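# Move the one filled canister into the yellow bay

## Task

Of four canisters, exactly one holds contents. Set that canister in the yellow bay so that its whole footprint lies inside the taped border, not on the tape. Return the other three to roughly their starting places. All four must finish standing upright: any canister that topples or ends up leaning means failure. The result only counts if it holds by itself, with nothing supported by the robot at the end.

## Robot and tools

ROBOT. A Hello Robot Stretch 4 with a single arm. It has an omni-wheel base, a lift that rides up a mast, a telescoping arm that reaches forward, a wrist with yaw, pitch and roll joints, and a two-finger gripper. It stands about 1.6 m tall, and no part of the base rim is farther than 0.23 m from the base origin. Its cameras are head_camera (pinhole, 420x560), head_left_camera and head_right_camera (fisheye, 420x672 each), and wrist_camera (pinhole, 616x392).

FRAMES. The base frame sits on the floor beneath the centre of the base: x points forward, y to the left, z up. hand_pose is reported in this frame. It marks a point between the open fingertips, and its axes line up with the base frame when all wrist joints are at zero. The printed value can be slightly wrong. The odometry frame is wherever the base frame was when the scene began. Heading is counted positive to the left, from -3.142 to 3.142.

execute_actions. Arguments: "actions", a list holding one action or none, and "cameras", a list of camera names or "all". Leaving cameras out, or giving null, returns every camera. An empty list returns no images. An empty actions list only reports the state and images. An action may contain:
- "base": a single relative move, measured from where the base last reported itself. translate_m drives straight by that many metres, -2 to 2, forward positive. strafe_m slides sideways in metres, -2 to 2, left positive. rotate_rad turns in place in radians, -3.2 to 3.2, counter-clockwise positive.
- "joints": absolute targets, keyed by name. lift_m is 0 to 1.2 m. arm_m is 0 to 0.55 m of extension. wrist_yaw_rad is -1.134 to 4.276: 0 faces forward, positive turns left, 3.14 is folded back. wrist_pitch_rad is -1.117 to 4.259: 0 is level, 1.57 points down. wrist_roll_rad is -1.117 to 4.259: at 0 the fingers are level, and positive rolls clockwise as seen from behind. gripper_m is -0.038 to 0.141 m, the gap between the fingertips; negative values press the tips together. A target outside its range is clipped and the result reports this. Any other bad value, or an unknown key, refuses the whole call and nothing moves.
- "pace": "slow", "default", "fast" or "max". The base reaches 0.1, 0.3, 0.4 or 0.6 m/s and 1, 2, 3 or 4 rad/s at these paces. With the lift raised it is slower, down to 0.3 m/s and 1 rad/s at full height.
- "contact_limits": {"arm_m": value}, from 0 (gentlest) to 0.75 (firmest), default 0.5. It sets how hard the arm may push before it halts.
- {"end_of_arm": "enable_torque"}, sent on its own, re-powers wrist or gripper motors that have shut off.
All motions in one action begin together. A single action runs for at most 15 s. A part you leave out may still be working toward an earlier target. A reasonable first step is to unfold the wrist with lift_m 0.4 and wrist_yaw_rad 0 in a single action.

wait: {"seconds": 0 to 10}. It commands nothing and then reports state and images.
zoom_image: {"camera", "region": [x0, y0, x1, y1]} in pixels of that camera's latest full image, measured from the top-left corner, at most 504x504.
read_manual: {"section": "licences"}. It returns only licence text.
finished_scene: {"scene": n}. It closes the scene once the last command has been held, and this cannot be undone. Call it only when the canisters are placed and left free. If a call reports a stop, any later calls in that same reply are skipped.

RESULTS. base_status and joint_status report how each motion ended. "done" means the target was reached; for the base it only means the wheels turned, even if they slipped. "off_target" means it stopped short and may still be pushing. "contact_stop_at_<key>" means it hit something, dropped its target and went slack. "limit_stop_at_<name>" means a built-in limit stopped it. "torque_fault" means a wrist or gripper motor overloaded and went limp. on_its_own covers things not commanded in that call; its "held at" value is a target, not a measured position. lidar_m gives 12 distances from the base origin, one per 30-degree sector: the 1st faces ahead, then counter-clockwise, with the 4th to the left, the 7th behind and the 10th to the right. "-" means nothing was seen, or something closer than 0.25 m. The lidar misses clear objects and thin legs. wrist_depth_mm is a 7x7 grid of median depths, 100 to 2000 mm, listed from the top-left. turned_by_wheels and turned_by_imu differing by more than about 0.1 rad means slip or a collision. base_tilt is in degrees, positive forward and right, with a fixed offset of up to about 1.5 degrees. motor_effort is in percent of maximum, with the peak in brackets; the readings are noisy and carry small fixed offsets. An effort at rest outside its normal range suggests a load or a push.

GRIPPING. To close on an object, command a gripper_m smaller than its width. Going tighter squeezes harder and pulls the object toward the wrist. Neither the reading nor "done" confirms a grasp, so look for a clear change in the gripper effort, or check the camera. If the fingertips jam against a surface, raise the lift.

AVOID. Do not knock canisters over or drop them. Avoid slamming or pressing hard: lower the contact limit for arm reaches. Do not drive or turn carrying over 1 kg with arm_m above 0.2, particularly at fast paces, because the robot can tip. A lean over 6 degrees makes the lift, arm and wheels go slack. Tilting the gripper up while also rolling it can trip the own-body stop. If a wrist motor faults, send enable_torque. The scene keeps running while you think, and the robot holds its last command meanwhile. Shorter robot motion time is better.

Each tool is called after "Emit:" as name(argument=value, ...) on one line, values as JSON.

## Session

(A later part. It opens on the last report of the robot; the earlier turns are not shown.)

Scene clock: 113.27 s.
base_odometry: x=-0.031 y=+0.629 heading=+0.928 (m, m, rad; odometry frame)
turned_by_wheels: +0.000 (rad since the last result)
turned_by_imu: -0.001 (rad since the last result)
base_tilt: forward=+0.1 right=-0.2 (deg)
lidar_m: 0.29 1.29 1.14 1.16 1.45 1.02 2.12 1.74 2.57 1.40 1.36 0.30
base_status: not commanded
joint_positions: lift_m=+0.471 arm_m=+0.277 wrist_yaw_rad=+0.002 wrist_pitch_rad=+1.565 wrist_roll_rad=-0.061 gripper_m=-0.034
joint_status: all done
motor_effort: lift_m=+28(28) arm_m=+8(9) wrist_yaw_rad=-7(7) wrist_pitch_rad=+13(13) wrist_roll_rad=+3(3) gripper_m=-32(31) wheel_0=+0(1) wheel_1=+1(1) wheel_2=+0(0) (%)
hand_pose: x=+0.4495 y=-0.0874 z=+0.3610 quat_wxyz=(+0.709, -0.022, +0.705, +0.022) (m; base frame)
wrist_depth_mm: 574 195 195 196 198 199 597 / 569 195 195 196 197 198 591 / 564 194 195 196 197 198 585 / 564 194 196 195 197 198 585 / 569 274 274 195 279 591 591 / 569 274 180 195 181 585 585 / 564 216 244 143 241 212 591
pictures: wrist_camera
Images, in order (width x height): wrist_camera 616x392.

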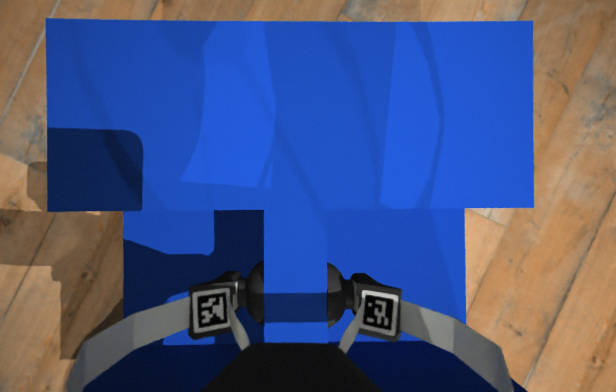

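Heavy one. Try a slow lift.

Emit:
execute_actions(actions=[{"joints":{"lift_m":0.5},"pace":"slow"}], cameras=["wrist_camera"])

Scene clock: 115.90 s.
base_odometry: x=-0.031 y=+0.629 heading=+0.928 (m, m, rad; odometry frame)
turned_by_wheels: +0.000 (rad since the last result)
turned_by_imu: -0.001 (rad since the last result)
base_tilt: forward=+0.0 right=-0.1 (deg)
lidar_m: 0.27 1.28 1.16 1.17 1.44 1.01 2.12 1.74 2.57 1.39 1.35 0.31
base_status: not commanded
joint_positions: lift_m=+0.468 arm_m=+0.277 wrist_yaw_rad=+0.001 wrist_pitch_rad=+1.569 wrist_roll_rad=-0.061 gripper_m=-0.034
joint_status: lift_m contact_stop (moved -0.003 of +0.029)
on_its_own: lift_m is slack since a contact_stop (your +0.500 is given up)
motor_effort: lift_m=+21(38) arm_m=+7(7) wrist_yaw_rad=-4(7) wrist_pitch_rad=+1(16) wrist_roll_rad=+3(3) gripper_m=-28(33) wheel_0=+0(0) wheel_1=+0(1) wheel_2=+1(1) (%)
hand_pose: x=+0.4483 y=-0.0874 z=+0.3578 quat_wxyz=(+0.707, -0.022, +0.706, +0.022) (m; base frame)
wrist_depth_mm: 574 195 195 196 198 198 591 / 564 194 195 196 198 198 597 / 569 193 195 196 197 198 597 / 569 193 195 195 196 198 591 / 564 276 277 195 278 580 591 / 574 274 182 195 181 585 597 / 564 216 244 143 241 213 591
pictures: wrist_camera
Images, in order (width x height): wrist_camera 616x392.

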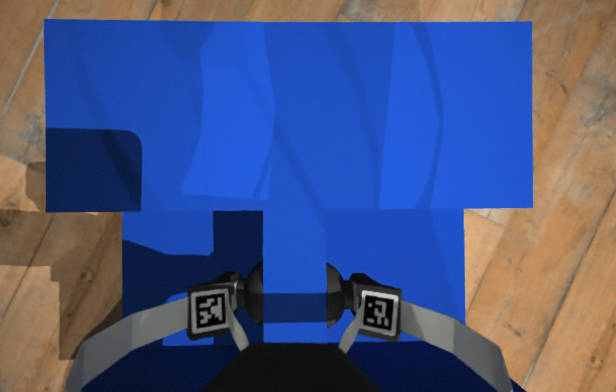

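Emit:
execute_actions(actions=[{"joints":{"gripper_m":0.08,"lift_m":0.47}}], cameras=[])

Emit:
execute_actions(actions=[{"joints":{"lift_m":0.62},"pace":"fast"}], cameras=[])

Emit:
execute_actions(actions=[{"base":{"strafe_m":0.37},"joints":{"arm_m":0.0,"wrist_roll_rad":0},"pace":"fast"}], cameras=[])

Emit:
execute_actions(actions=[{"base":{"translate_m":0.85},"pace":"fast"}], cameras=[])

Emit:
execute_actions(actions=[{"base":{"rotate_rad":-2.86}}], cameras=["head_camera","head_left_camera"])

Scene clock: 138.03 s.
base_odometry: x=-0.031 y=+0.629 heading=+0.928 (m, m, rad; odometry frame)
turned_by_wheels: +0.000 (rad since the last result)
turned_by_imu: -0.002 (rad since the last result)
base_tilt: forward=+0.0 right=-0.1 (deg)
lidar_m: 0.27 1.28 1.15 1.18 1.43 1.01 2.12 1.73 2.56 1.39 1.35 0.30
base_status: not commanded
joint_positions: lift_m=+0.470 arm_m=+0.277 wrist_yaw_rad=+0.000 wrist_pitch_rad=+1.571 wrist_roll_rad=-0.061 gripper_m=+0.080
joint_status: all done
motor_effort: lift_m=+19(31) arm_m=+7(7) wrist_yaw_rad=-1(1) wrist_pitch_rad=-3(19) wrist_roll_rad=+3(3) gripper_m=-2(27) wheel_0=+0(1) wheel_1=+1(1) wheel_2=+1(1) (%)
hand_pose: x=+0.4477 y=-0.0874 z=+0.3597 quat_wxyz=(+0.707, -0.021, +0.707, +0.021) (m; base frame)
wrist_depth_mm: 574 574 585 591 591 591 591 / 580 200 200 202 204 205 597 / 569 198 200 202 202 205 603 / 574 199 200 201 203 204 603 / 574 279 279 200 285 591 591 / 574 279 202 200 198 597 591 / 574 233 249 137 244 244 591
pictures: none
No camera images: the call's "cameras" was empty. Leave "cameras" out to get every camera's image.

Scene clock: 139.40 s.
base_odometry: x=-0.031 y=+0.629 heading=+0.928 (m, m, rad; odometry frame)
turned_by_wheels: +0.000 (rad since the last result)
turned_by_imu: -0.001 (rad since the last result)
base_tilt: forward=+0.1 right=-0.1 (deg)
lidar_m: 0.29 1.27 1.13 1.17 1.45 1.00 2.13 1.73 2.55 1.40 1.36 0.30
base_status: not commanded
joint_positions: lift_m=+0.620 arm_m=+0.277 wrist_yaw_rad=+0.000 wrist_pitch_rad=+1.570 wrist_roll_rad=-0.061 gripper_m=+0.080
joint_status: all done
motor_effort: lift_m=+23(26) arm_m=+7(7) wrist_yaw_rad=+1(0) wrist_pitch_rad=-1(3) wrist_roll_rad=+2(3) gripper_m=-1(4) wheel_0=+0(1) wheel_1=+0(1) wheel_2=+1(1) (%)
hand_pose: x=+0.4478 y=-0.0874 z=+0.5094 quat_wxyz=(+0.707, -0.021, +0.707, +0.021) (m; base frame)
wrist_depth_mm: 715 723 741 732 741 741 759 / 723 732 741 750 732 750 759 / 715 723 345 351 351 750 759 / 723 723 349 351 353 741 732 / 715 732 433 430 433 750 750 / 715 715 201 349 198 741 741 / 715 715 349 138 353 741 750
pictures: none
No camera images: the call's "cameras" was empty. Leave "cameras" out to get every camera's image.

Scene clock: 141.57 s.
base_odometry: x=-0.327 y=+0.851 heading=+0.928 (m, m, rad; odometry frame)
turned_by_wheels: +0.000 (rad since the last result)
turned_by_imu: +0.000 (rad since the last result)
base_tilt: forward=+0.0 right=+0.1 (deg)
lidar_m: 1.37 0.90 0.80 0.82 1.02 2.00 0.91 1.95 2.03 1.78 0.45 0.46
base_status: done
joint_positions: lift_m=+0.620 arm_m=+0.002 wrist_yaw_rad=+0.000 wrist_pitch_rad=+1.570 wrist_roll_rad=+0.000 gripper_m=+0.080
joint_status: all done
motor_effort: lift_m=+23(23) arm_m=-9(12) wrist_yaw_rad=+0(2) wrist_pitch_rad=-2(3) wrist_roll_rad=+2(5) gripper_m=+0(2) wheel_0=+2(9) wheel_1=-2(13) wheel_2=+2(2) (%)
hand_pose: x=+0.1725 y=-0.0874 z=+0.5094 quat_wxyz=(+0.707, +0.000, +0.707, +0.000) (m; base frame)
wrist_depth_mm: 715 732 732 741 741 517 442 / 723 741 741 732 741 525 373 / 741 732 732 732 741 564 421 / 715 741 723 741 750 750 750 / 723 723 517 521 732 750 750 / 723 521 201 521 196 741 750 / 723 512 517 137 732 732 741
pictures: none
No camera images: the call's "cameras" was empty. Leave "cameras" out to get every camera's image.

Scene clock: 145.00 s.
base_odometry: x=+0.182 y=+1.531 heading=+0.928 (m, m, rad; odometry frame)
turned_by_wheels: +0.000 (rad since the last result)
turned_by_imu: -0.004 (rad since the last result)
base_tilt: forward=-0.1 right=+0.0 (deg)
lidar_m: 0.81 0.55 0.48 0.51 0.64 1.27 1.73 0.47 0.42 0.99 0.63 0.59
base_status: done
joint_positions: lift_m=+0.620 arm_m=+0.002 wrist_yaw_rad=+0.000 wrist_pitch_rad=+1.570 wrist_roll_rad=+0.000 gripper_m=+0.080
joint_status: not commanded
motor_effort: lift_m=+23(23) arm_m=-8(8) wrist_yaw_rad=-1(0) wrist_pitch_rad=-2(1) wrist_roll_rad=+2(2) gripper_m=-1(1) wheel_0=+0(5) wheel_1=+0(6) wheel_2=+2(13) (%)
hand_pose: x=+0.1726 y=-0.0874 z=+0.5094 quat_wxyz=(+0.707, +0.000, +0.707, +0.000) (m; base frame)
wrist_depth_mm: 676 741 732 741 759 741 723 / 723 741 715 723 741 759 759 / 715 723 723 741 741 768 741 / 707 732 723 723 759 750 759 / 723 723 517 525 741 750 750 / 723 512 200 521 197 732 750 / 715 512 517 137 741 759 750
pictures: none
No camera images: the call's "cameras" was empty. Leave "cameras" out to get every camera's image.

Scene clock: 147.70 s.
base_odometry: x=+0.182 y=+1.531 heading=-1.932 (m, m, rad; odometry frame)
turned_by_wheels: -2.860 (rad since the last result)
turned_by_imu: -2.861 (rad since the last result)
base_tilt: forward=+0.0 right=-0.1 (deg)
lidar_m: 1.86 0.41 0.51 0.72 0.61 1.31 0.66 0.50 0.47 0.56 0.84 1.73
base_status: done
joint_positions: lift_m=+0.620 arm_m=+0.002 wrist_yaw_rad=+0.000 wrist_pitch_rad=+1.570 wrist_roll_rad=+0.000 gripper_m=+0.080
joint_status: not commanded
motor_effort: lift_m=+23(23) arm_m=-9(9) wrist_yaw_rad=+0(1) wrist_pitch_rad=-2(2) wrist_roll_rad=+2(2) gripper_m=-1(2) wheel_0=+2(6) wheel_1=-1(9) wheel_2=+2(9) (%)
hand_pose: x=+0.1726 y=-0.0874 z=+0.5094 quat_wxyz=(+0.707, +0.000, +0.707, +0.000) (m; base frame)
wrist_depth_mm: 473 676 741 732 741 750 768 / 504 699 732 732 750 750 759 / 723 715 732 732 741 759 750 / 723 732 732 741 741 750 750 / 723 723 521 530 741 750 750 / 715 512 201 525 197 741 750 / 723 512 512 137 732 741 723
pictures: head_camera, head_left_camera
Images, in order (width x height): head_camera 420x560, head_left_camera 420x672.

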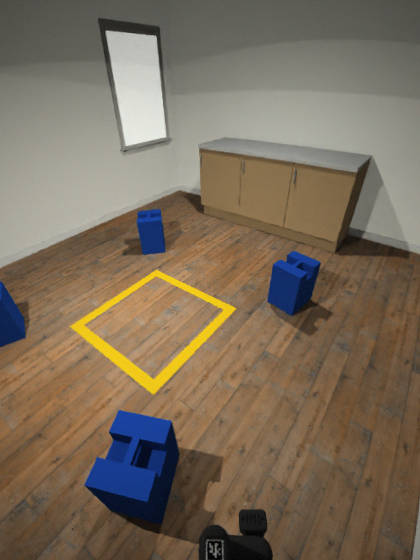

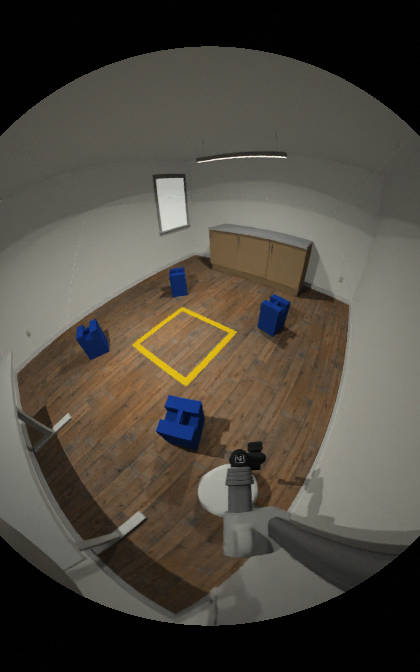

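Emit:
execute_actions(actions=[{"base":{"strafe_m":0.3},"joints":{"arm_m":0.15,"lift_m":0.8}}], cameras=[])

Emit:
execute_actions(actions=[{"base":{"translate_m":0.4},"pace":"slow"}], cameras=["head_camera","wrist_camera"])

Scene clock: 153.73 s.
base_odometry: x=+0.463 y=+1.425 heading=-1.932 (m, m, rad; odometry frame)
turned_by_wheels: +0.000 (rad since the last result)
turned_by_imu: -0.002 (rad since the last result)
base_tilt: forward=+0.0 right=-0.1 (deg)
lidar_m: 0.33 0.36 1.07 0.51 0.40 0.39 0.96 0.74 0.72 0.83 1.23 1.88
base_status: done
joint_positions: lift_m=+0.800 arm_m=+0.148 wrist_yaw_rad=+0.000 wrist_pitch_rad=+1.570 wrist_roll_rad=+0.000 gripper_m=+0.080
joint_status: all done
motor_effort: lift_m=+24(22) arm_m=+9(8) wrist_yaw_rad=+0(2) wrist_pitch_rad=-2(1) wrist_roll_rad=+2(2) gripper_m=+0(2) wheel_0=+1(8) wheel_1=-2(8) wheel_2=+1(1) (%)
hand_pose: x=+0.3196 y=-0.0874 z=+0.6893 quat_wxyz=(+0.707, +0.000, +0.707, +0.000) (m; base frame)
wrist_depth_mm: 891 904 530 904 917 960 931 / 904 904 535 621 917 917 946 / 917 521 525 917 904 931 931 / 891 891 525 917 917 931 931 / 891 891 917 904 917 931 931 / 891 904 202 723 197 931 917 / 891 691 683 138 904 917 917
pictures: none
No camera images: the call's "cameras" was empty. Leave "cameras" out to get every camera's image.

Scene clock: 159.03 s.
base_odometry: x=+0.322 y=+1.051 heading=-1.931 (m, m, rad; odometry frame)
turned_by_wheels: +0.000 (rad since the last result)
turned_by_imu: -0.004 (rad since the last result)
base_tilt: forward=+0.0 right=+0.0 (deg)
lidar_m: 0.25 0.25 1.50 0.93 0.71 0.70 1.24 0.99 0.97 1.09 1.63 0.26
base_status: done
joint_positions: lift_m=+0.800 arm_m=+0.149 wrist_yaw_rad=+0.000 wrist_pitch_rad=+1.570 wrist_roll_rad=+0.000 gripper_m=+0.080
joint_status: not commanded
motor_effort: lift_m=+24(24) arm_m=+8(9) wrist_yaw_rad=+0(1) wrist_pitch_rad=-2(1) wrist_roll_rad=+2(2) gripper_m=-3(2) wheel_0=+13(18) wheel_1=+9(10) wheel_2=-15(18) (%)
hand_pose: x=+0.3197 y=-0.0874 z=+0.6893 quat_wxyz=(+0.707, +0.000, +0.707, +0.000) (m; base frame)
wrist_depth_mm: 891 904 917 917 917 917 946 / 904 904 917 917 917 917 931 / 904 525 530 904 946 931 946 / 891 917 609 917 904 917 931 / 891 603 530 917 917 917 931 / 891 525 202 699 197 931 917 / 904 683 691 137 931 931 931
pictures: head_camera, wrist_camera
Images, in order (width x height): head_camera 420x560, wrist_camera 616x392.

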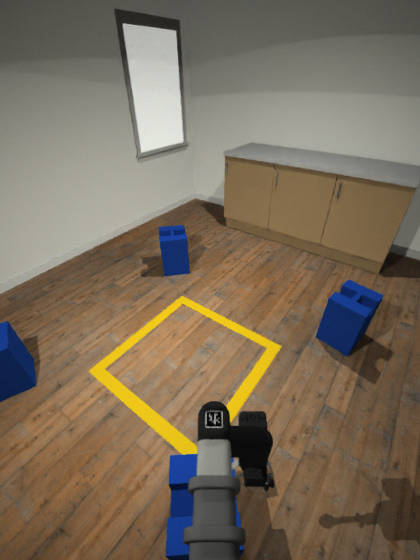

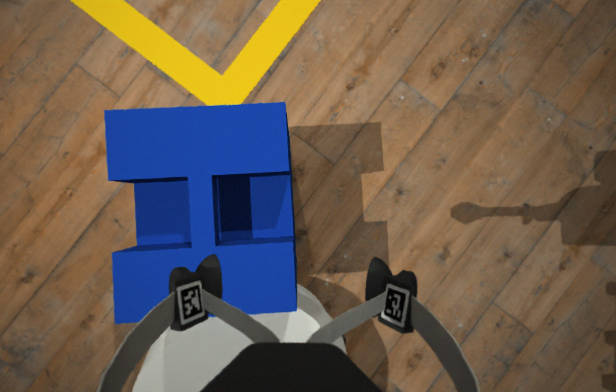

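Emit:
execute_actions(actions=[{"base":{"rotate_rad":0.14},"pace":"slow"}], cameras=[])

Emit:
execute_actions(actions=[{"base":{"translate_m":0.4},"pace":"slow"}], cameras=["head_camera","wrist_camera"])

Scene clock: 163.97 s.
base_odometry: x=+0.322 y=+1.051 heading=-1.792 (m, m, rad; odometry frame)
turned_by_wheels: +0.139 (rad since the last result)
turned_by_imu: +0.138 (rad since the last result)
base_tilt: forward=+0.0 right=-0.2 (deg)
lidar_m: 0.25 0.25 1.54 0.81 0.70 0.70 1.14 0.97 0.98 1.14 1.56 0.25
base_status: done
joint_positions: lift_m=+0.800 arm_m=+0.149 wrist_yaw_rad=+0.000 wrist_pitch_rad=+1.570 wrist_roll_rad=+0.000 gripper_m=+0.080
joint_status: not commanded
motor_effort: lift_m=+24(24) arm_m=+8(8) wrist_yaw_rad=-2(1) wrist_pitch_rad=-2(1) wrist_roll_rad=+2(2) gripper_m=-2(2) wheel_0=-3(11) wheel_1=-2(7) wheel_2=-4(14) (%)
hand_pose: x=+0.3197 y=-0.0874 z=+0.6893 quat_wxyz=(+0.707, +0.000, +0.707, +0.000) (m; base frame)
wrist_depth_mm: 904 904 917 904 946 931 931 / 904 904 931 917 917 917 931 / 878 917 525 539 917 917 931 / 878 878 603 615 917 917 917 / 917 891 530 609 904 931 931 / 878 904 201 530 198 917 931 / 891 691 691 137 904 917 917
pictures: none
No camera images: the call's "cameras" was empty. Leave "cameras" out to get every camera's image.

Scene clock: 169.23 s.
base_odometry: x=+0.235 y=+0.662 heading=-1.792 (m, m, rad; odometry frame)
turned_by_wheels: +0.000 (rad since the last result)
turned_by_imu: -0.005 (rad since the last result)
base_tilt: forward=-0.1 right=+0.0 (deg)
lidar_m: 0.25 0.26 1.24 1.15 0.99 0.97 1.46 1.27 1.25 1.46 1.26 0.26
base_status: done
joint_positions: lift_m=+0.800 arm_m=+0.149 wrist_yaw_rad=+0.000 wrist_pitch_rad=+1.570 wrist_roll_rad=+0.000 gripper_m=+0.080
joint_status: not commanded
motor_effort: lift_m=+24(24) arm_m=+8(8) wrist_yaw_rad=+0(1) wrist_pitch_rad=-1(1) wrist_roll_rad=+2(2) gripper_m=-2(2) wheel_0=+9(12) wheel_1=+8(10) wheel_2=-13(20) (%)
hand_pose: x=+0.3197 y=-0.0874 z=+0.6893 quat_wxyz=(+0.707, +0.000, +0.707, +0.000) (m; base frame)
wrist_depth_mm: 904 904 917 931 931 931 946 / 917 917 917 931 931 946 946 / 878 904 530 539 931 917 931 / 904 891 603 609 917 931 946 / 904 904 530 615 917 931 931 / 878 878 201 530 197 917 931 / 891 691 683 137 917 917 931
pictures: head_camera, wrist_camera
Images, in order (width x height): head_camera 420x560, wrist_camera 616x392.

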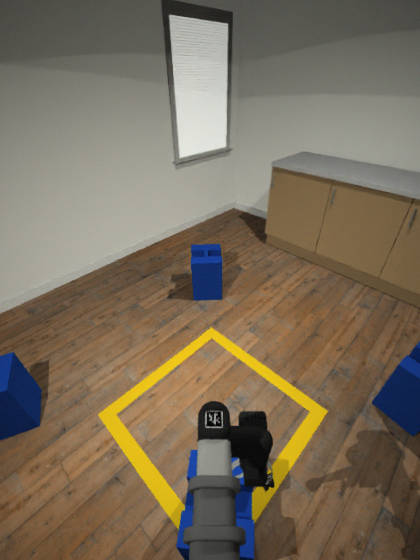

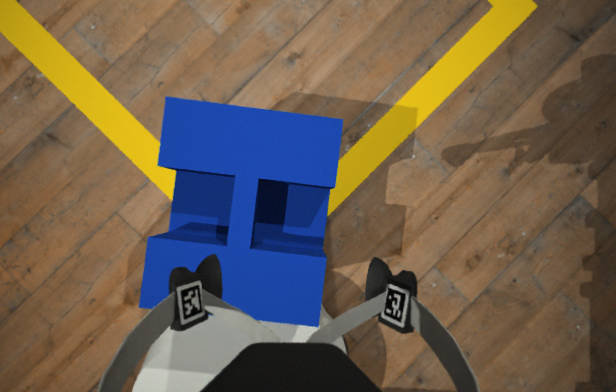

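Need ~0.45 more.

Emit:
execute_actions(actions=[{"base":{"translate_m":0.42},"pace":"slow"}], cameras=[])

Emit:
execute_actions(actions=[{"base":{"translate_m":-0.15}}], cameras=["head_left_camera","wrist_camera"])

Scene clock: 176.60 s.
base_odometry: x=+0.143 y=+0.252 heading=-1.792 (m, m, rad; odometry frame)
turned_by_wheels: +0.000 (rad since the last result)
turned_by_imu: -0.006 (rad since the last result)
base_tilt: forward=+0.2 right=+0.0 (deg)
lidar_m: 0.25 0.25 1.05 1.15 1.28 1.30 1.49 1.54 1.56 1.13 1.04 0.25
base_status: done
joint_positions: lift_m=+0.800 arm_m=+0.149 wrist_yaw_rad=+0.000 wrist_pitch_rad=+1.570 wrist_roll_rad=+0.000 gripper_m=+0.080
joint_status: not commanded
motor_effort: lift_m=+24(24) arm_m=+9(8) wrist_yaw_rad=-2(2) wrist_pitch_rad=-2(1) wrist_roll_rad=+2(2) gripper_m=-2(2) wheel_0=+8(12) wheel_1=+7(11) wheel_2=-14(21) (%)
hand_pose: x=+0.3197 y=-0.0874 z=+0.6893 quat_wxyz=(+0.707, +0.000, +0.707, +0.000) (m; base frame)
wrist_depth_mm: 917 917 917 931 917 931 946 / 917 891 917 917 917 931 946 / 904 891 525 535 904 946 931 / 891 891 603 609 917 917 931 / 891 891 535 615 904 931 931 / 891 904 201 525 198 931 931 / 878 699 699 137 917 904 931
pictures: none
No camera images: the call's "cameras" was empty. Leave "cameras" out to get every camera's image.

Scene clock: 178.43 s.
base_odometry: x=+0.176 y=+0.399 heading=-1.792 (m, m, rad; odometry frame)
turned_by_wheels: +0.000 (rad since the last result)
turned_by_imu: +0.000 (rad since the last result)
base_tilt: forward=+0.1 right=-0.2 (deg)
lidar_m: 0.34 0.38 1.11 1.38 1.16 1.16 1.39 1.45 1.45 1.66 1.11 0.35
base_status: done
joint_positions: lift_m=+0.800 arm_m=+0.149 wrist_yaw_rad=+0.000 wrist_pitch_rad=+1.570 wrist_roll_rad=+0.000 gripper_m=+0.080
joint_status: not commanded
motor_effort: lift_m=+24(24) arm_m=+9(8) wrist_yaw_rad=+0(1) wrist_pitch_rad=-1(2) wrist_roll_rad=+2(2) gripper_m=-3(1) wheel_0=-2(7) wheel_1=-2(7) wheel_2=+1(13) (%)
hand_pose: x=+0.3197 y=-0.0874 z=+0.6893 quat_wxyz=(+0.707, +0.000, +0.707, +0.000) (m; base frame)
wrist_depth_mm: 904 904 530 535 931 931 917 / 904 891 580 564 931 931 931 / 904 891 530 609 917 917 904 / 904 904 535 535 917 931 917 / 904 904 917 904 917 931 931 / 878 904 200 723 197 917 917 / 891 691 691 137 904 917 904
pictures: head_left_camera, wrist_camera
Images, in order (width x height): head_left_camera 420x672, wrist_camera 616x392.

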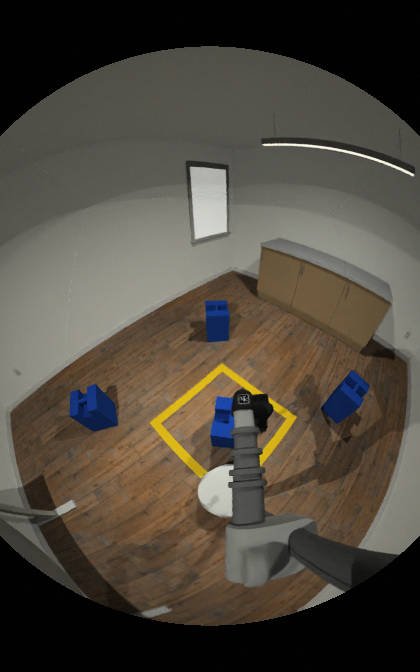

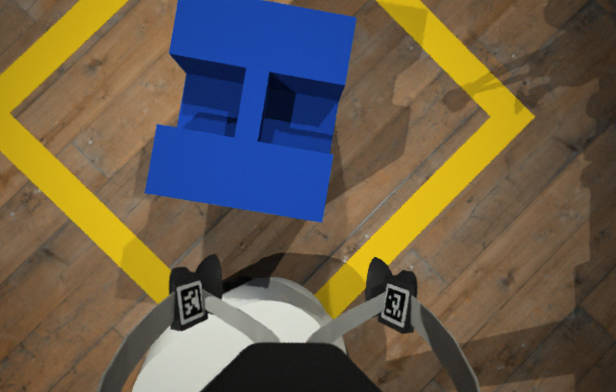

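Emit:
finished_scene(scene=1)

The scene is finished: the task was done.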